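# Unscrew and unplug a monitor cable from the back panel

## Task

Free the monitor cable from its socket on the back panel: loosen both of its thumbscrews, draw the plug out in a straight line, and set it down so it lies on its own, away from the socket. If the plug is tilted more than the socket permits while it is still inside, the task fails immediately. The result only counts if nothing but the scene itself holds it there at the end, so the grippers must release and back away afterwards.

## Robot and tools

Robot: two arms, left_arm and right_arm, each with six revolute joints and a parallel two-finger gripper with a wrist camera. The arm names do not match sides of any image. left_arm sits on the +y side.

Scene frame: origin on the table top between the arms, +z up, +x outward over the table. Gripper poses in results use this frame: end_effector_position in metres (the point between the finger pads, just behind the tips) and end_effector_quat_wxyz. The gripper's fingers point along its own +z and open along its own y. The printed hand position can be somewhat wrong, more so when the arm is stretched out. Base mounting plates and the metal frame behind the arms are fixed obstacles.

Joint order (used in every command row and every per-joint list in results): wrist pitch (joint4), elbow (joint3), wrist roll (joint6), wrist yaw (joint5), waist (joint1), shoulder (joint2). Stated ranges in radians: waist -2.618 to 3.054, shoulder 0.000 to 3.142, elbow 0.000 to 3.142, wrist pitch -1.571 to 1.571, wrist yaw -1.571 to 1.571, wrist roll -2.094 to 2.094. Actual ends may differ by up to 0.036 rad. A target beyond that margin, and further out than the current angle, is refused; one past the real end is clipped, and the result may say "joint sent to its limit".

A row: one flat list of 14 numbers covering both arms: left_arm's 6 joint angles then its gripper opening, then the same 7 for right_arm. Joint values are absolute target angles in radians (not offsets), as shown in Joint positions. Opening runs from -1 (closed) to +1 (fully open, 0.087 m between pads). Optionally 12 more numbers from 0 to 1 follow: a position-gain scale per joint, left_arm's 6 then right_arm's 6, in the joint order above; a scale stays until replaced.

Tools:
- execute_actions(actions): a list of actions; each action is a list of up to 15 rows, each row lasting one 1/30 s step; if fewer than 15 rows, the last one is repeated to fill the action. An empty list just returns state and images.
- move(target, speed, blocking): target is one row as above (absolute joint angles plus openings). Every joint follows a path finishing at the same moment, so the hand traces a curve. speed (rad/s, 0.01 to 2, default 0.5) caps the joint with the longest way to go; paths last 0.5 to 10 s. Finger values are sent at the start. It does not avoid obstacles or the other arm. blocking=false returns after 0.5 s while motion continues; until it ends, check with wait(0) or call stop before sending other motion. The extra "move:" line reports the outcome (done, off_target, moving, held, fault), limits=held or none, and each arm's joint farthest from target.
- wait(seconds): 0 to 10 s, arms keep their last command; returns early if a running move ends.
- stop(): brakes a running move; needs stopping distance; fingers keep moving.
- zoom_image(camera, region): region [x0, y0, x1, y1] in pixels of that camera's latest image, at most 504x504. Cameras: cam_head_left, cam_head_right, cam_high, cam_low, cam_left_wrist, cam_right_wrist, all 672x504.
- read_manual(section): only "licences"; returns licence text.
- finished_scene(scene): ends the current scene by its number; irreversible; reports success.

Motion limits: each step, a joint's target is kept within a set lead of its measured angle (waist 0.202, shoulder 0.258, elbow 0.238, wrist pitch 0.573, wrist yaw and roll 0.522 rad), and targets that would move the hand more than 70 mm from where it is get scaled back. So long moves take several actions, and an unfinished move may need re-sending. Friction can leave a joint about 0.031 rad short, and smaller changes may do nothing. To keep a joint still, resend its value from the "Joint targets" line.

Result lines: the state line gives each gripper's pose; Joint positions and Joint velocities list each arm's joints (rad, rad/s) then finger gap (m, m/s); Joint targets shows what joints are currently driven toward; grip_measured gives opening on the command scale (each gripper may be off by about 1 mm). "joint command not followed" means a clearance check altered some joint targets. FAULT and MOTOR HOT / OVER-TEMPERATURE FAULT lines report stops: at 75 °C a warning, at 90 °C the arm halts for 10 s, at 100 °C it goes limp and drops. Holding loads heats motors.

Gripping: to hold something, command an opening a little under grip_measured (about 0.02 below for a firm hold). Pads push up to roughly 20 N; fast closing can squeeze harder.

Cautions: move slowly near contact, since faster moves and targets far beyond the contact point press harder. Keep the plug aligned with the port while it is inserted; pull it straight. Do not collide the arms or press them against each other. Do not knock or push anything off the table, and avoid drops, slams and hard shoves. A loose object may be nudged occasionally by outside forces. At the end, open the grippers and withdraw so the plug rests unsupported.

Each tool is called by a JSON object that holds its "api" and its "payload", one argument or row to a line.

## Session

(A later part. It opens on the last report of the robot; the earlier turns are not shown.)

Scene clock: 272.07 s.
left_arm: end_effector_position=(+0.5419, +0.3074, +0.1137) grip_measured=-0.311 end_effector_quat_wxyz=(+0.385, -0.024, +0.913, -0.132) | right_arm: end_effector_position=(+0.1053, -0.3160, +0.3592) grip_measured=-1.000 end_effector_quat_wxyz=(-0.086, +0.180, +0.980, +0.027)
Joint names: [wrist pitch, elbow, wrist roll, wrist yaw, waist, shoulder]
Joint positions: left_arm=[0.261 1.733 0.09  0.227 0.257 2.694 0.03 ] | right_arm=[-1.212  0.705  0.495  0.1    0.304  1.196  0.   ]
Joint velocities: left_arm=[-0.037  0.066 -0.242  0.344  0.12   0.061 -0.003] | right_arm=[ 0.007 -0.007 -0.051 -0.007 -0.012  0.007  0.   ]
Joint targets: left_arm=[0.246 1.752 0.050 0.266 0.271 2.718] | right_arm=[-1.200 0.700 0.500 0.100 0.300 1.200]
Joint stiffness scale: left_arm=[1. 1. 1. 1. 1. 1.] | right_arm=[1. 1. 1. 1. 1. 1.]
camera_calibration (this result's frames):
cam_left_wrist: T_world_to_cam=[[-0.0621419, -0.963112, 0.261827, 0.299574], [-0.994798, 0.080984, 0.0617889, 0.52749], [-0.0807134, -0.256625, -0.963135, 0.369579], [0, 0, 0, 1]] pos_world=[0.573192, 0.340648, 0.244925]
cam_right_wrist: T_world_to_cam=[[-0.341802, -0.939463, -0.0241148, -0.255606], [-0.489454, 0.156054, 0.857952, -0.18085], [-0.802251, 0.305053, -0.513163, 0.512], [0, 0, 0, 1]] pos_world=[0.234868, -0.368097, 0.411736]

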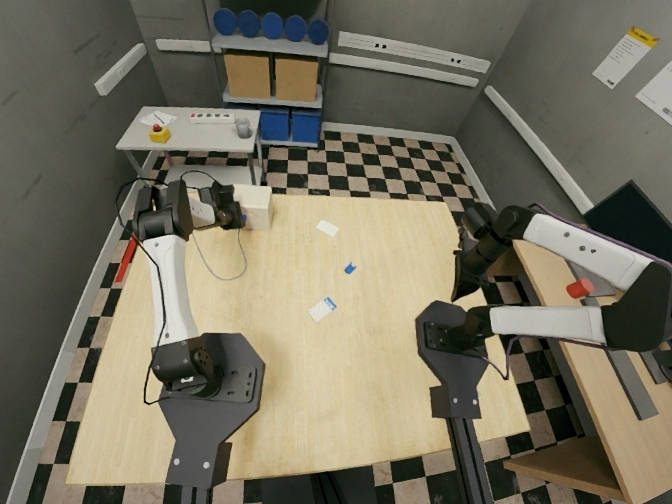

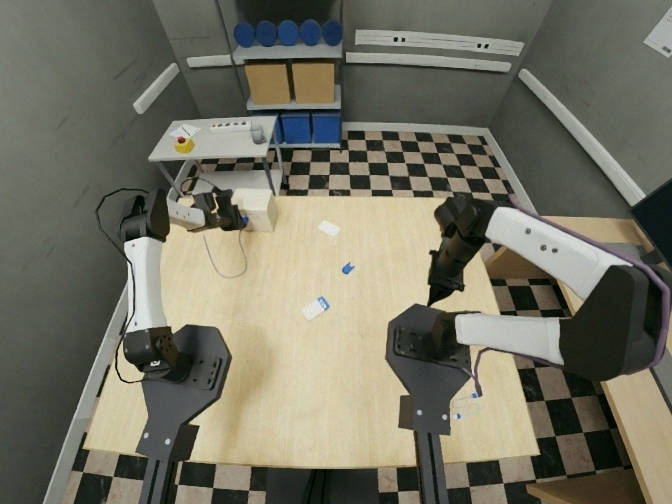

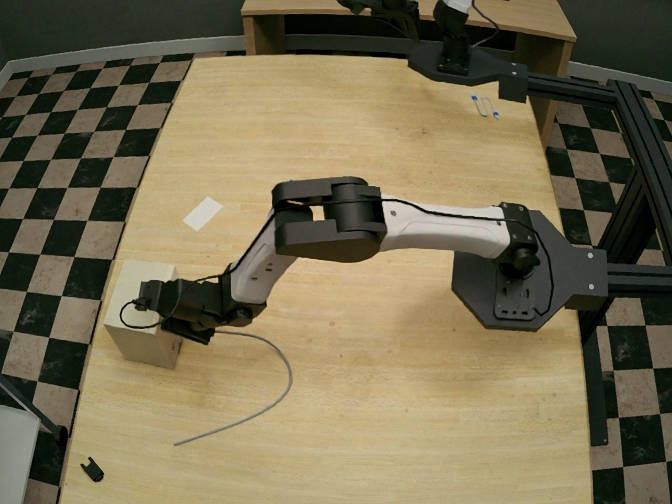

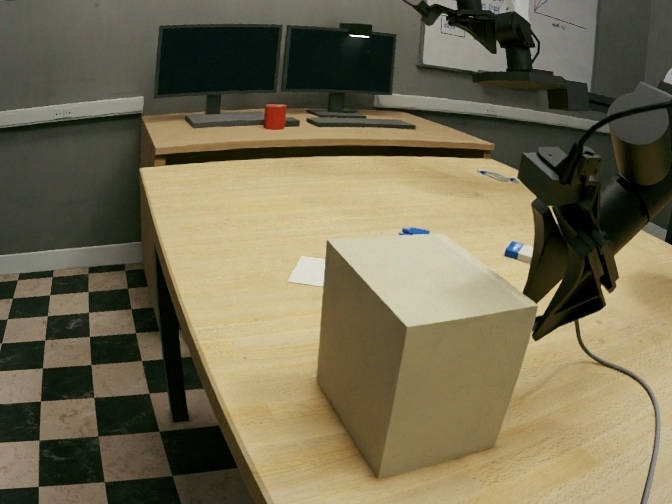

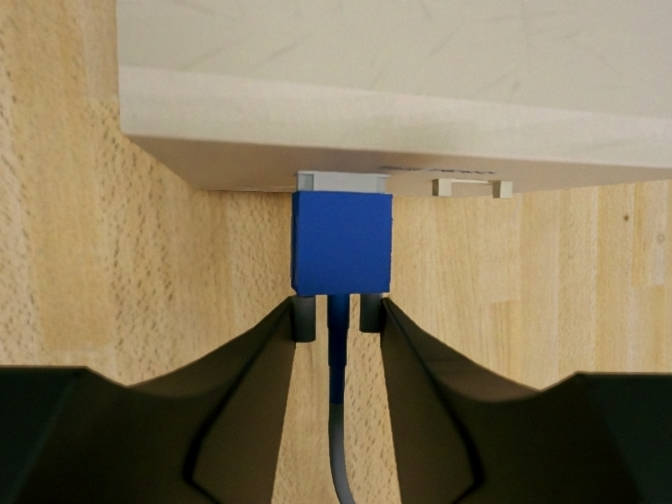

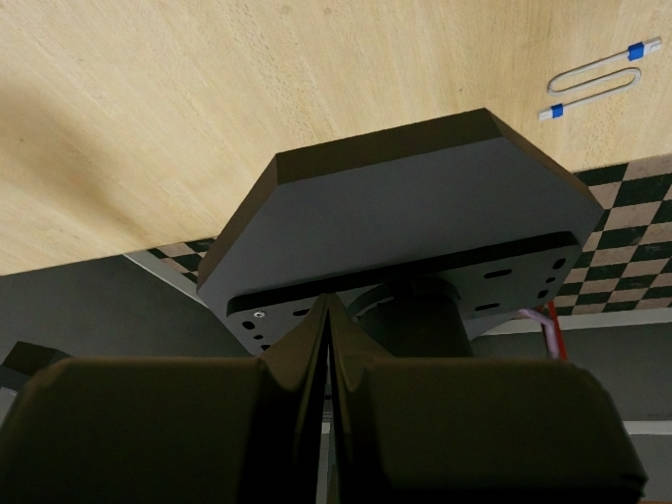

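{"api": "execute_actions", "payload": {
  "actions": [
    [[0.262,1.737,0.06,0.25,0.263,2.70,-0.2,-1.2,0.7,0.5,0.1,0.3,1.2,-1],[0.268,1.725,0.064,0.242,0.257,2.695,-0.05,-1.2,0.7,0.5,0.1,0.3,1.2,-1],[0.271,1.717,0.064,0.240,0.255,2.692,0.0,-1.2,0.7,0.5,0.1,0.3,1.2,-1],[0.278,1.709,0.079,0.212,0.246,2.687,0.0,-1.2,0.7,0.5,0.1,0.3,1.2,-1],[0.284,1.701,0.094,0.185,0.237,2.683,0.0,-1.2,0.7,0.5,0.1,0.3,1.2,-1],[0.291,1.694,0.110,0.157,0.228,2.680,0.0,-1.2,0.7,0.5,0.1,0.3,1.2,-1],[0.299,1.687,0.125,0.130,0.220,2.677,0.0,-1.2,0.7,0.5,0.1,0.3,1.2,-1],[0.306,1.680,0.141,0.102,0.211,2.675,0.0,-1.2,0.7,0.5,0.1,0.3,1.2,-1],[0.314,1.674,0.157,0.075,0.202,2.674,0.0,-1.2,0.7,0.5,0.1,0.3,1.2,-1],[0.322,1.669,0.173,0.048,0.193,2.674,0.0,-1.2,0.7,0.5,0.1,0.3,1.2,-1],[0.331,1.664,0.190,0.021,0.184,2.68,0.0,-1.2,0.7,0.5,0.1,0.3,1.2,-1],[0.340,1.659,0.206,-0.006,0.175,2.69,0.0,-1.2,0.7,0.5,0.1,0.3,1.2,-1],[0.349,1.655,0.223,-0.033,0.167,2.699,0.0,-1.2,0.7,0.5,0.1,0.3,1.2,-1],[0.358,1.651,0.240,-0.060,0.158,2.702,0.0,-1.2,0.7,0.5,0.1,0.3,1.2,-1],[0.368,1.648,0.257,-0.087,0.150,2.704,0.0,-1.2,0.7,0.5,0.1,0.3,1.2,-1]],
    [[0.378,1.646,0.274,-0.113,0.141,2.706,0.0,-1.2,0.7,0.5,0.1,0.3,1.2,-1],[0.388,1.644,0.292,-0.140,0.132,2.708,0.0,-1.2,0.7,0.5,0.1,0.3,1.2,-1],[0.398,1.642,0.309,-0.167,0.123,2.711,0.0,-1.2,0.7,0.5,0.1,0.3,1.2,-1],[0.409,1.641,0.327,-0.193,0.115,2.715,0.0,-1.2,0.7,0.5,0.1,0.3,1.2,-1],[0.420,1.641,0.345,-0.220,0.106,2.719,0.0,-1.2,0.7,0.5,0.1,0.3,1.2,-1],[0.432,1.641,0.363,-0.246,0.098,2.724,0.0,-1.2,0.7,0.5,0.1,0.3,1.2,-1],[0.443,1.641,0.381,-0.273,0.089,2.730,0.0,-1.2,0.7,0.5,0.1,0.3,1.2,-1],[0.455,1.641,0.400,-0.299,0.081,2.736,0.0,-1.2,0.7,0.5,0.1,0.3,1.2,-1]]
  ]
}}

Scene clock: 274.63 s.
left_arm: end_effector_position=(+0.5414, +0.3017, +0.1121) grip_measured=+0.000 end_effector_quat_wxyz=(+0.391, +0.081, +0.909, +0.117) | right_arm: end_effector_position=(+0.1053, -0.3160, +0.3592) grip_measured=-1.000 end_effector_quat_wxyz=(-0.086, +0.180, +0.980, +0.027)
Joint names: [wrist pitch, elbow, wrist roll, wrist yaw, waist, shoulder]
Joint positions: left_arm=[ 0.44   1.662  0.381 -0.273  0.087  2.718  0.044] | right_arm=[-1.212  0.705  0.495  0.1    0.304  1.196  0.   ]
Joint velocities: left_arm=[-0.022  0.002  0.051 -0.095  0.007  0.012  0.001] | right_arm=[ 0.037  0.012  0.007 -0.051  0.002  0.002  0.   ]
Joint targets: left_arm=[0.455 1.641 0.400 -0.299 0.081 2.736] | right_arm=[-1.200 0.700 0.500 0.100 0.300 1.200]
Joint stiffness scale: left_arm=[1. 1. 1. 1. 1. 1.] | right_arm=[1. 1. 1. 1. 1. 1.]
camera_calibration (this result's frames):
cam_left_wrist: T_world_to_cam=[[-0.0608571, -0.959776, -0.274092, 0.352904], [-0.996862, 0.0445168, 0.0654528, 0.539268], [-0.0506183, 0.277215, -0.959474, 0.188779], [0, 0, 0, 1]] pos_world=[0.568608, 0.26237, 0.24256]
cam_right_wrist: T_world_to_cam=[[-0.341802, -0.939463, -0.0241148, -0.255606], [-0.489454, 0.156054, 0.857952, -0.18085], [-0.802251, 0.305053, -0.513163, 0.512], [0, 0, 0, 1]] pos_world=[0.234868, -0.368097, 0.411736]

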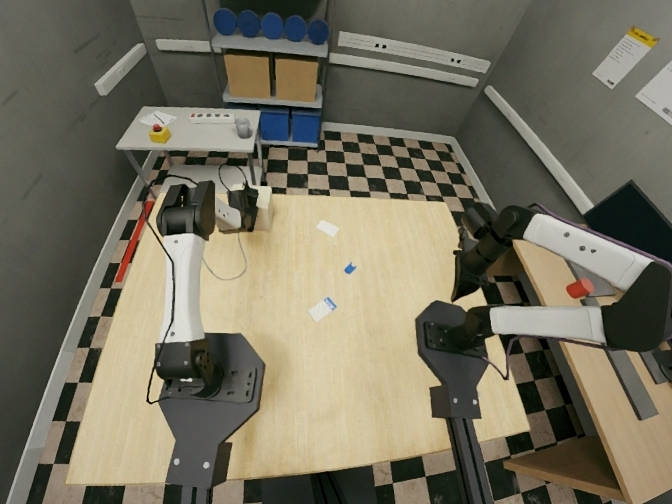

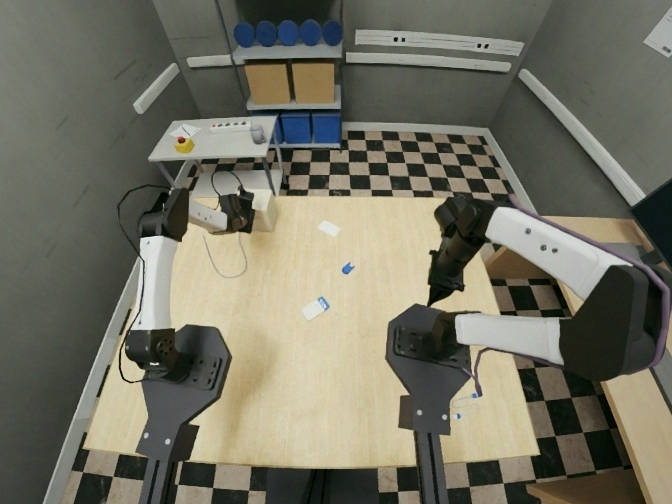

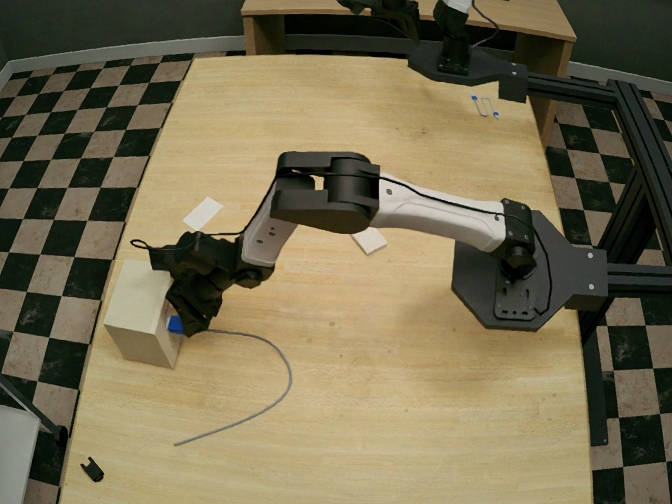

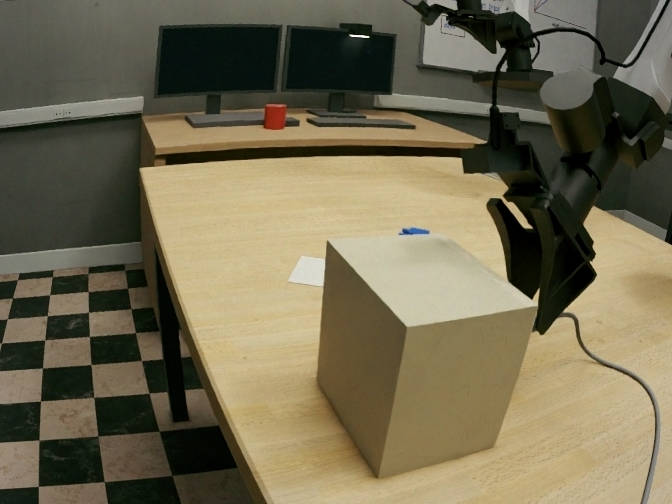

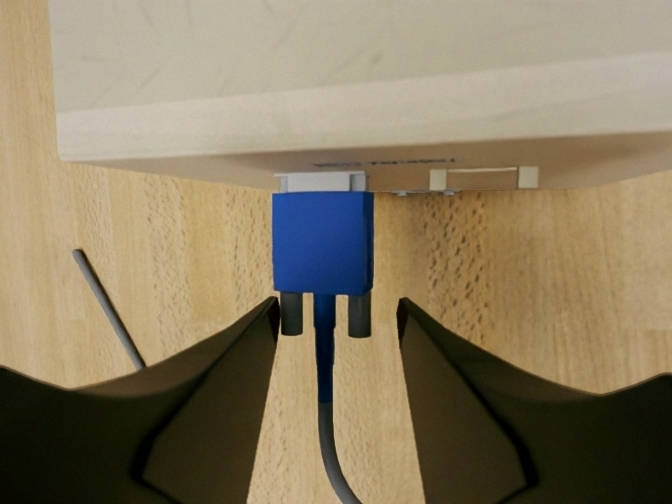

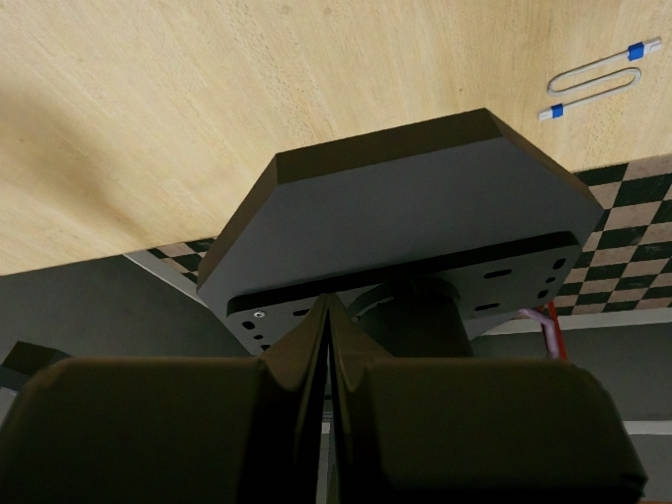

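{"api": "execute_actions", "payload": {
  "actions": [
    [[0.452,1.66,0.396,-0.295,0.095,2.72,-0.08,-1.2,0.7,0.5,0.1,0.3,1.2,-1],[0.452,1.66,0.396,-0.295,0.098,2.72,-0.15,-1.2,0.7,0.5,0.1,0.3,1.2,-1],[0.452,1.66,0.396,-0.295,0.098,2.72,-0.2,-1.2,0.7,0.5,0.1,0.3,1.2,-1],[0.452,1.66,0.396,-0.295,0.098,2.72,-0.23,-1.2,0.7,0.5,0.1,0.3,1.2,-1],[0.452,1.66,0.396,-0.295,0.095,2.72,-0.255,-1.2,0.7,0.5,0.1,0.3,1.2,-1],[0.452,1.66,0.396,-0.29,0.093,2.72,-0.275,-1.2,0.7,0.5,0.1,0.3,1.2,-1],[0.45,1.66,0.394,-0.29,0.092,2.72,-0.29,-1.2,0.7,0.5,0.1,0.3,1.2,-1],[0.45,1.66,0.394,-0.29,0.092,2.72,-0.30,-1.2,0.7,0.5,0.1,0.3,1.2,-1],[0.45,1.66,0.394,-0.29,0.092,2.72,-0.311,-1.2,0.7,0.5,0.1,0.3,1.2,-1]]
  ]
}}

Scene clock: 276.57 s.
left_arm: end_effector_position=(+0.5424, +0.3052, +0.1139) grip_measured=-0.308 end_effector_quat_wxyz=(+0.392, +0.083, +0.907, +0.127) | right_arm: end_effector_position=(+0.1053, -0.3160, +0.3592) grip_measured=-1.000 end_effector_quat_wxyz=(-0.086, +0.180, +0.980, +0.027)
Joint names: [wrist pitch, elbow, wrist roll, wrist yaw, waist, shoulder]
Joint positions: left_arm=[ 0.449  1.662  0.394 -0.289  0.087  2.718  0.03 ] | right_arm=[-1.212  0.705  0.495  0.1    0.304  1.196  0.   ]
Joint velocities: left_arm=[-0.037  0.002  0.051  0.022 -0.012  0.007  0.001] | right_arm=[-0.037  0.002 -0.007 -0.066  0.007 -0.012  0.   ]
Joint targets: left_arm=[0.450 1.660 0.394 -0.290 0.092 2.720] | right_arm=[-1.200 0.700 0.500 0.100 0.300 1.200]
Joint stiffness scale: left_arm=[1. 1. 1. 1. 1. 1.] | right_arm=[1. 1. 1. 1. 1. 1.]
camera_calibration (this result's frames):
cam_left_wrist: T_world_to_cam=[[-0.0547726, -0.954491, -0.293168, 0.354006], [-0.997393, 0.0384831, 0.0610504, 0.542662], [-0.04699, 0.295747, -0.95411, 0.181368], [0, 0, 0, 1]] pos_world=[0.56916, 0.263373, 0.243698]
cam_right_wrist: T_world_to_cam=[[-0.341802, -0.939463, -0.0241148, -0.255606], [-0.489454, 0.156054, 0.857952, -0.18085], [-0.802251, 0.305053, -0.513163, 0.512], [0, 0, 0, 1]] pos_world=[0.234868, -0.368097, 0.411736]

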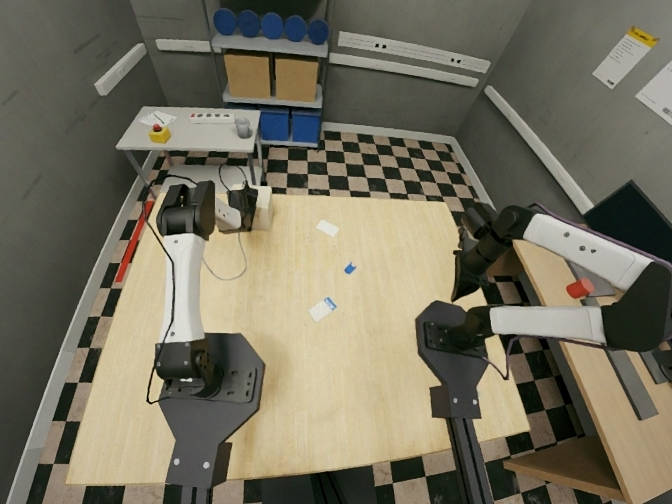

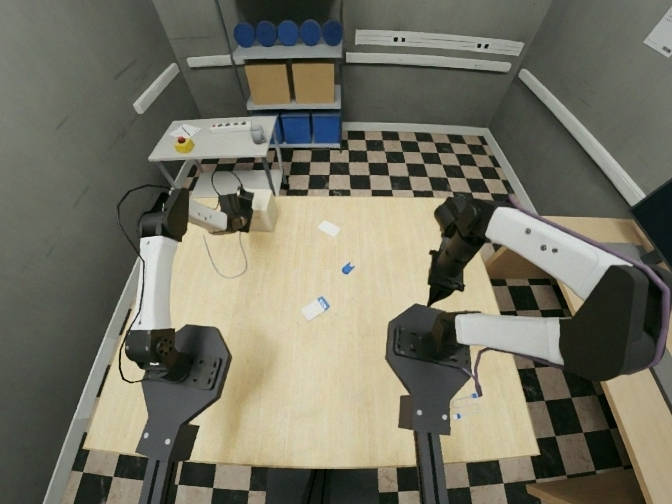

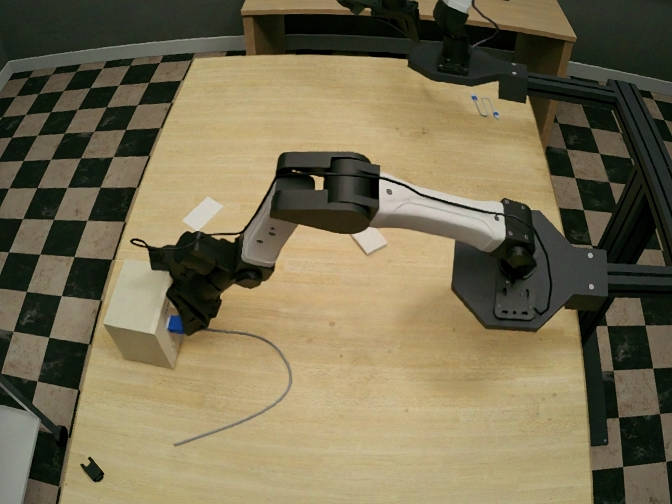

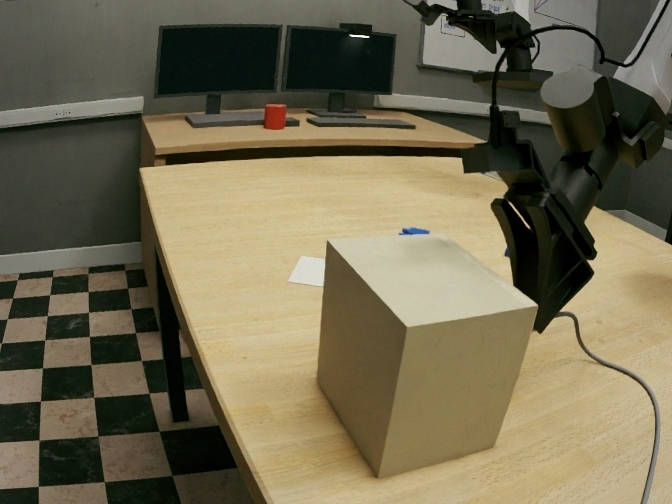

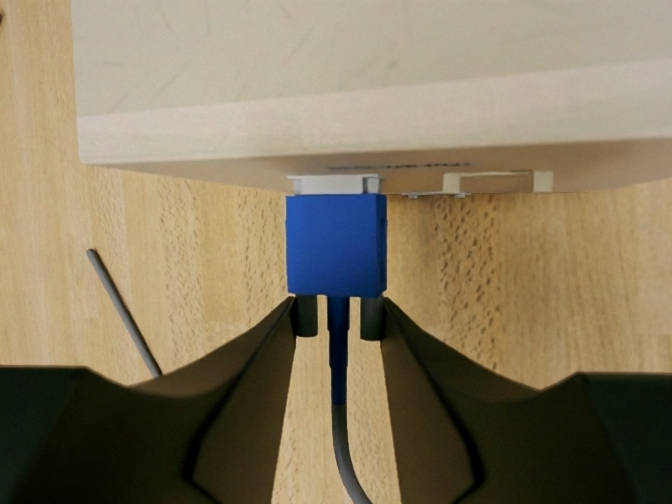

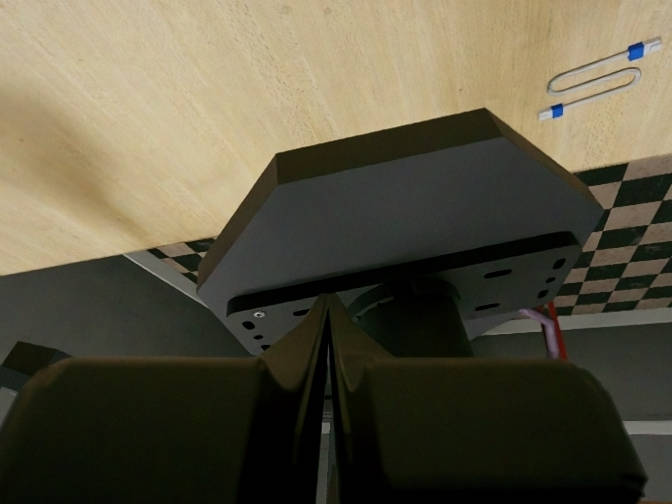

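{"api": "execute_actions", "payload": {
  "actions": []
}}

Scene clock: 278.90 s.
left_arm: end_effector_position=(+0.5424, +0.3052, +0.1139) grip_measured=-0.308 end_effector_quat_wxyz=(+0.392, +0.083, +0.907, +0.127) | right_arm: end_effector_position=(+0.1053, -0.3160, +0.3592) grip_measured=-1.000 end_effector_quat_wxyz=(-0.086, +0.180, +0.980, +0.027)
Joint names: [wrist pitch, elbow, wrist roll, wrist yaw, waist, shoulder]
Joint positions: left_arm=[ 0.449  1.662  0.394 -0.289  0.087  2.718  0.03 ] | right_arm=[-1.212  0.705  0.495  0.1    0.304  1.196  0.   ]
Joint velocities: left_arm=[-0.066  0.007 -0.007  0.007 -0.007 -0.002  0.001] | right_arm=[-0.007 -0.002  0.022 -0.022  0.007 -0.012  0.   ]
Joint targets: left_arm=[0.450 1.660 0.394 -0.290 0.092 2.720] | right_arm=[-1.200 0.700 0.500 0.100 0.300 1.200]
Joint stiffness scale: left_arm=[1. 1. 1. 1. 1. 1.] | right_arm=[1. 1. 1. 1. 1. 1.]
camera_calibration (this result's frames):
cam_left_wrist: T_world_to_cam=[[-0.0547726, -0.954491, -0.293168, 0.354006], [-0.997393, 0.0384831, 0.0610504, 0.542662], [-0.04699, 0.295747, -0.95411, 0.181368], [0, 0, 0, 1]] pos_world=[0.56916, 0.263373, 0.243698]
cam_right_wrist: T_world_to_cam=[[-0.341802, -0.939463, -0.0241148, -0.255606], [-0.489454, 0.156054, 0.857952, -0.18085], [-0.802251, 0.305053, -0.513163, 0.512], [0, 0, 0, 1]] pos_world=[0.234868, -0.368097, 0.411736]

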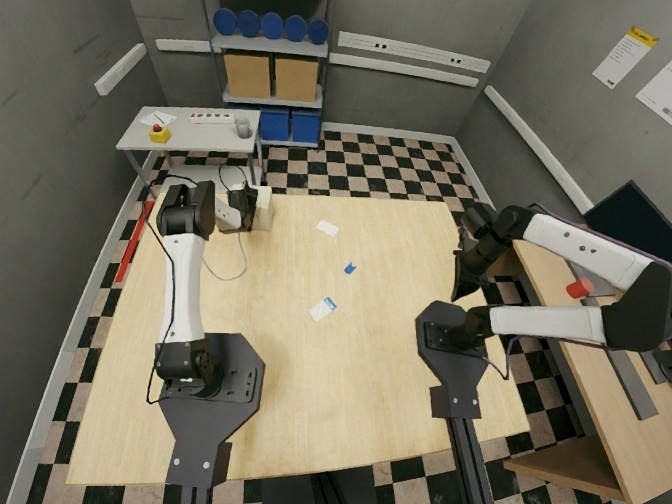

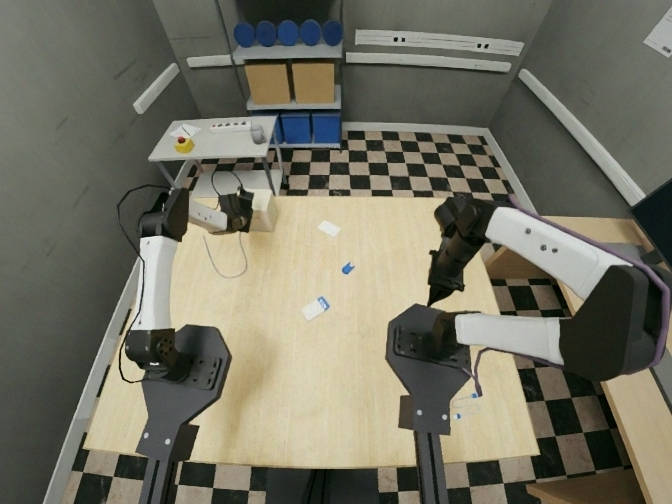

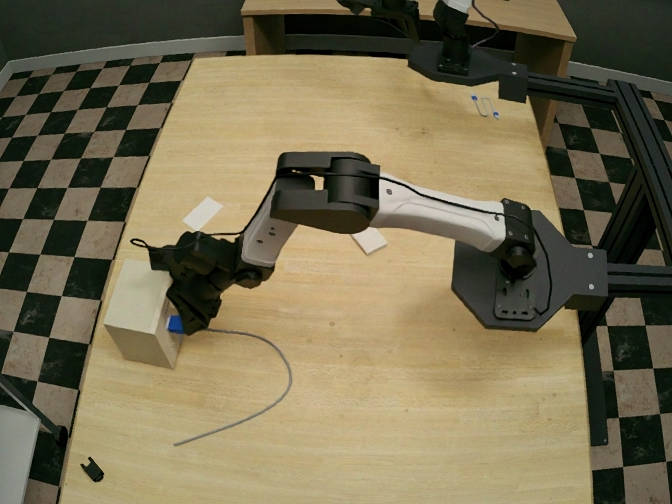

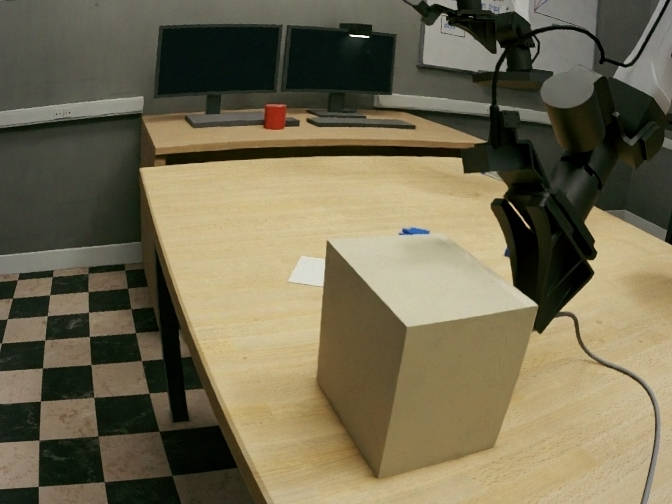

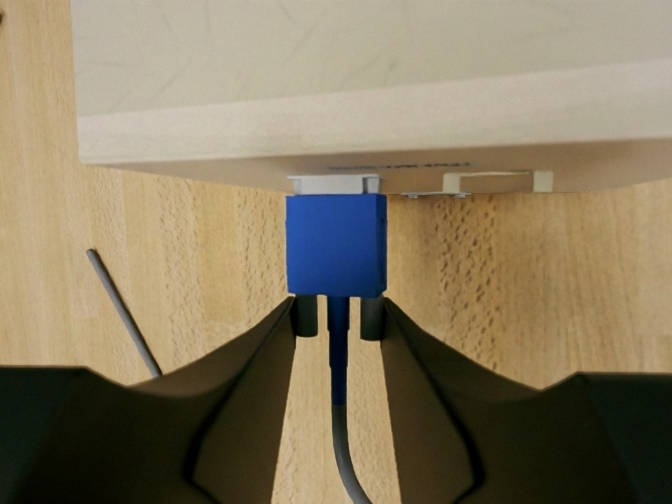

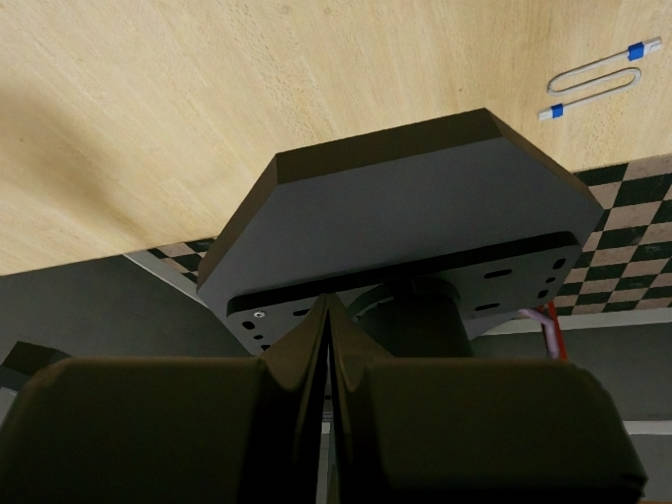

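{"api": "execute_actions", "payload": {
  "actions": [
    [[0.430,1.665,0.386,-0.273,0.097,2.710,-0.322,-1.2,0.7,0.5,0.1,0.3,1.2,-1],[0.430,1.665,0.386,-0.273,0.097,2.710,-0.322,-1.2,0.7,0.5,0.1,0.3,1.2,-1],[0.430,1.665,0.386,-0.273,0.097,2.710,-0.322,-1.2,0.7,0.5,0.1,0.3,1.2,-1],[0.418,1.665,0.367,-0.247,0.097,2.710,-0.322,-1.2,0.7,0.5,0.1,0.3,1.2,-1],[0.407,1.665,0.349,-0.220,0.097,2.710,-0.322,-1.2,0.7,0.5,0.1,0.3,1.2,-1],[0.395,1.668,0.331,-0.194,0.106,2.704,-0.322,-1.2,0.7,0.5,0.1,0.3,1.2,-1],[0.384,1.672,0.313,-0.167,0.114,2.698,-0.322,-1.2,0.7,0.5,0.1,0.3,1.2,-1],[0.373,1.675,0.295,-0.141,0.123,2.693,-0.316,-1.2,0.7,0.5,0.1,0.3,1.2,-1],[0.363,1.676,0.278,-0.114,0.131,2.689,-0.311,-1.2,0.7,0.5,0.1,0.3,1.2,-1],[0.353,1.677,0.260,-0.087,0.140,2.685,-0.307,-1.2,0.7,0.5,0.1,0.3,1.2,-1],[0.343,1.679,0.243,-0.061,0.148,2.681,-0.303,-1.2,0.7,0.5,0.1,0.3,1.2,-1],[0.333,1.681,0.226,-0.034,0.157,2.678,-0.300,-1.2,0.7,0.5,0.1,0.3,1.2,-1],[0.324,1.683,0.209,-0.007,0.166,2.676,-0.297,-1.2,0.7,0.5,0.1,0.3,1.2,-1],[0.315,1.686,0.192,0.020,0.174,2.674,-0.295,-1.2,0.7,0.5,0.1,0.3,1.2,-1],[0.306,1.690,0.176,0.047,0.183,2.675,-0.293,-1.2,0.7,0.5,0.1,0.3,1.2,-1]],
    [[0.298,1.694,0.159,0.074,0.192,2.685,-0.292,-1.2,0.7,0.5,0.1,0.3,1.2,-1],[0.289,1.699,0.143,0.101,0.200,2.695,-0.292,-1.2,0.7,0.5,0.1,0.3,1.2,-1],[0.282,1.704,0.127,0.129,0.209,2.699,-0.293,-1.2,0.7,0.5,0.1,0.3,1.2,-1],[0.274,1.709,0.111,0.156,0.218,2.700,-0.295,-1.2,0.7,0.5,0.1,0.3,1.2,-1],[0.266,1.715,0.096,0.183,0.227,2.701,-0.297,-1.2,0.7,0.5,0.1,0.3,1.2,-1],[0.259,1.722,0.080,0.211,0.236,2.703,-0.300,-1.2,0.7,0.5,0.1,0.3,1.2,-1],[0.253,1.729,0.065,0.238,0.244,2.706,-0.303,-1.2,0.7,0.5,0.1,0.3,1.2,-1],[0.246,1.736,0.050,0.266,0.253,2.709,-0.307,-1.2,0.7,0.5,0.1,0.3,1.2,-1],[0.246,1.744,0.050,0.266,0.262,2.713,-0.311,-1.2,0.7,0.5,0.1,0.3,1.2,-1],[0.246,1.752,0.050,0.266,0.271,2.718,-0.316,-1.2,0.7,0.5,0.1,0.3,1.2,-1],[0.246,1.752,0.050,0.266,0.271,2.718,-0.322,-1.2,0.7,0.5,0.1,0.3,1.2,-1]]
  ]
}}

Scene clock: 281.27 s.
left_arm: end_effector_position=(+0.5427, +0.3090, +0.1188) grip_measured=-0.318 end_effector_quat_wxyz=(+0.386, -0.025, +0.911, -0.142) | right_arm: end_effector_position=(+0.1053, -0.3160, +0.3592) grip_measured=-1.000 end_effector_quat_wxyz=(-0.086, +0.180, +0.980, +0.027)
Joint names: [wrist pitch, elbow, wrist roll, wrist yaw, waist, shoulder]
Joint positions: left_arm=[0.25  1.735 0.085 0.25  0.265 2.684 0.03 ] | right_arm=[-1.212  0.705  0.495  0.1    0.304  1.196  0.   ]
Joint velocities: left_arm=[-0.022  0.032 -0.11   0.11   0.037  0.022 -0.001] | right_arm=[-0.037 -0.007 -0.022 -0.022  0.007  0.012  0.   ]
Joint targets: left_arm=[0.246 1.752 0.050 0.266 0.271 2.718] | right_arm=[-1.200 0.700 0.500 0.100 0.300 1.200]
Joint stiffness scale: left_arm=[1. 1. 1. 1. 1. 1.] | right_arm=[1. 1. 1. 1. 1. 1.]
camera_calibration (this result's frames):
cam_left_wrist: T_world_to_cam=[[-0.0674903, -0.957566, 0.280202, 0.298863], [-0.994606, 0.0867437, 0.0568751, 0.526545], [-0.0787674, -0.274852, -0.958255, 0.378962], [0, 0, 0, 1]] pos_world=[0.573725, 0.344665, 0.249453]
cam_right_wrist: T_world_to_cam=[[-0.341802, -0.939463, -0.0241148, -0.255606], [-0.489454, 0.156054, 0.857952, -0.18085], [-0.802251, 0.305053, -0.513163, 0.512], [0, 0, 0, 1]] pos_world=[0.234868, -0.368097, 0.411736]

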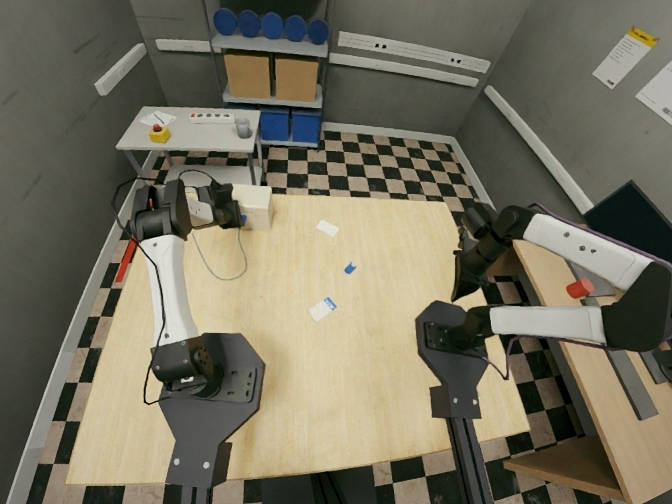

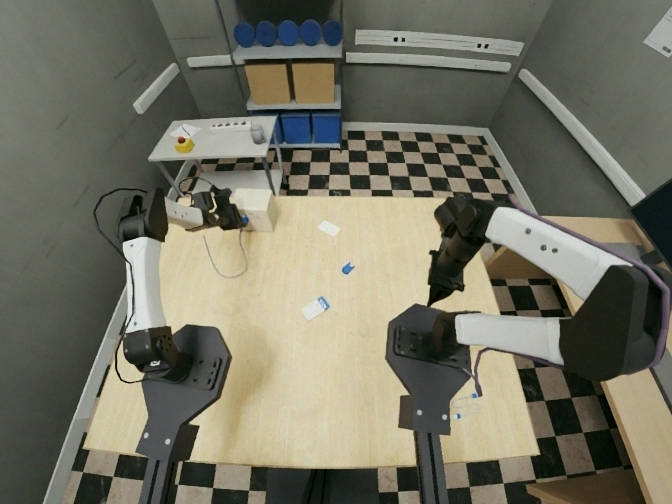

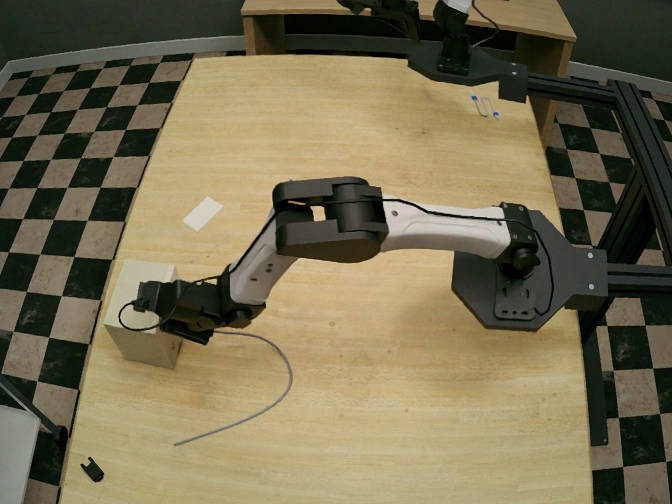

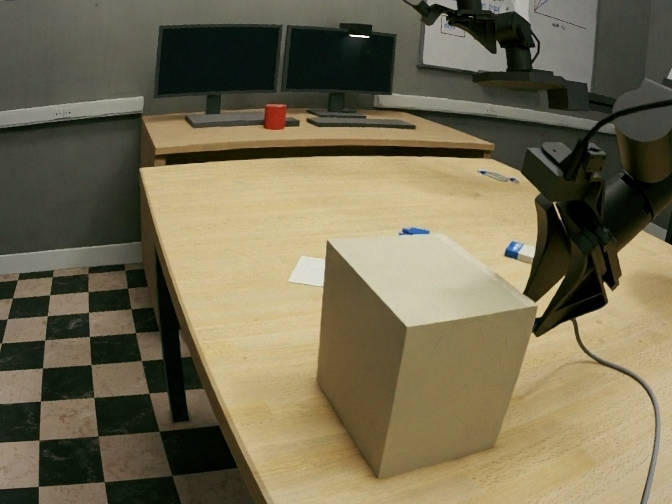

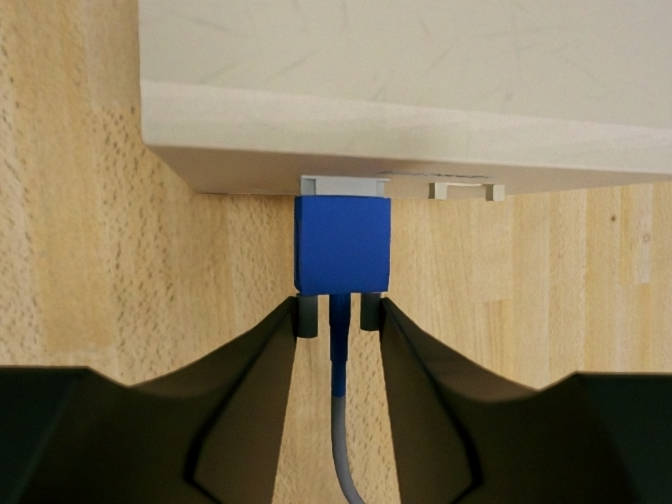

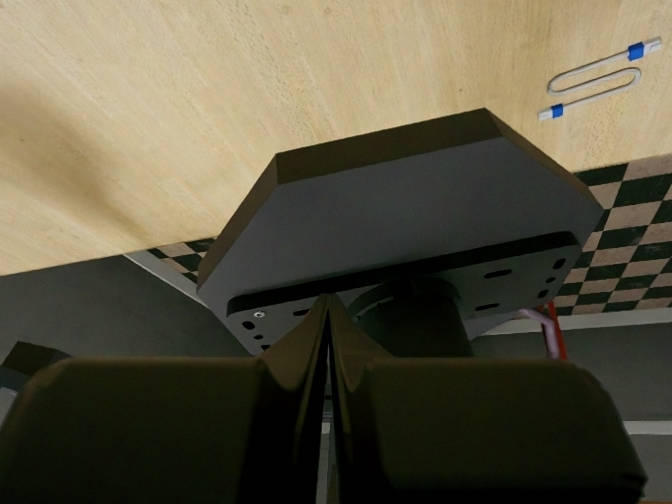

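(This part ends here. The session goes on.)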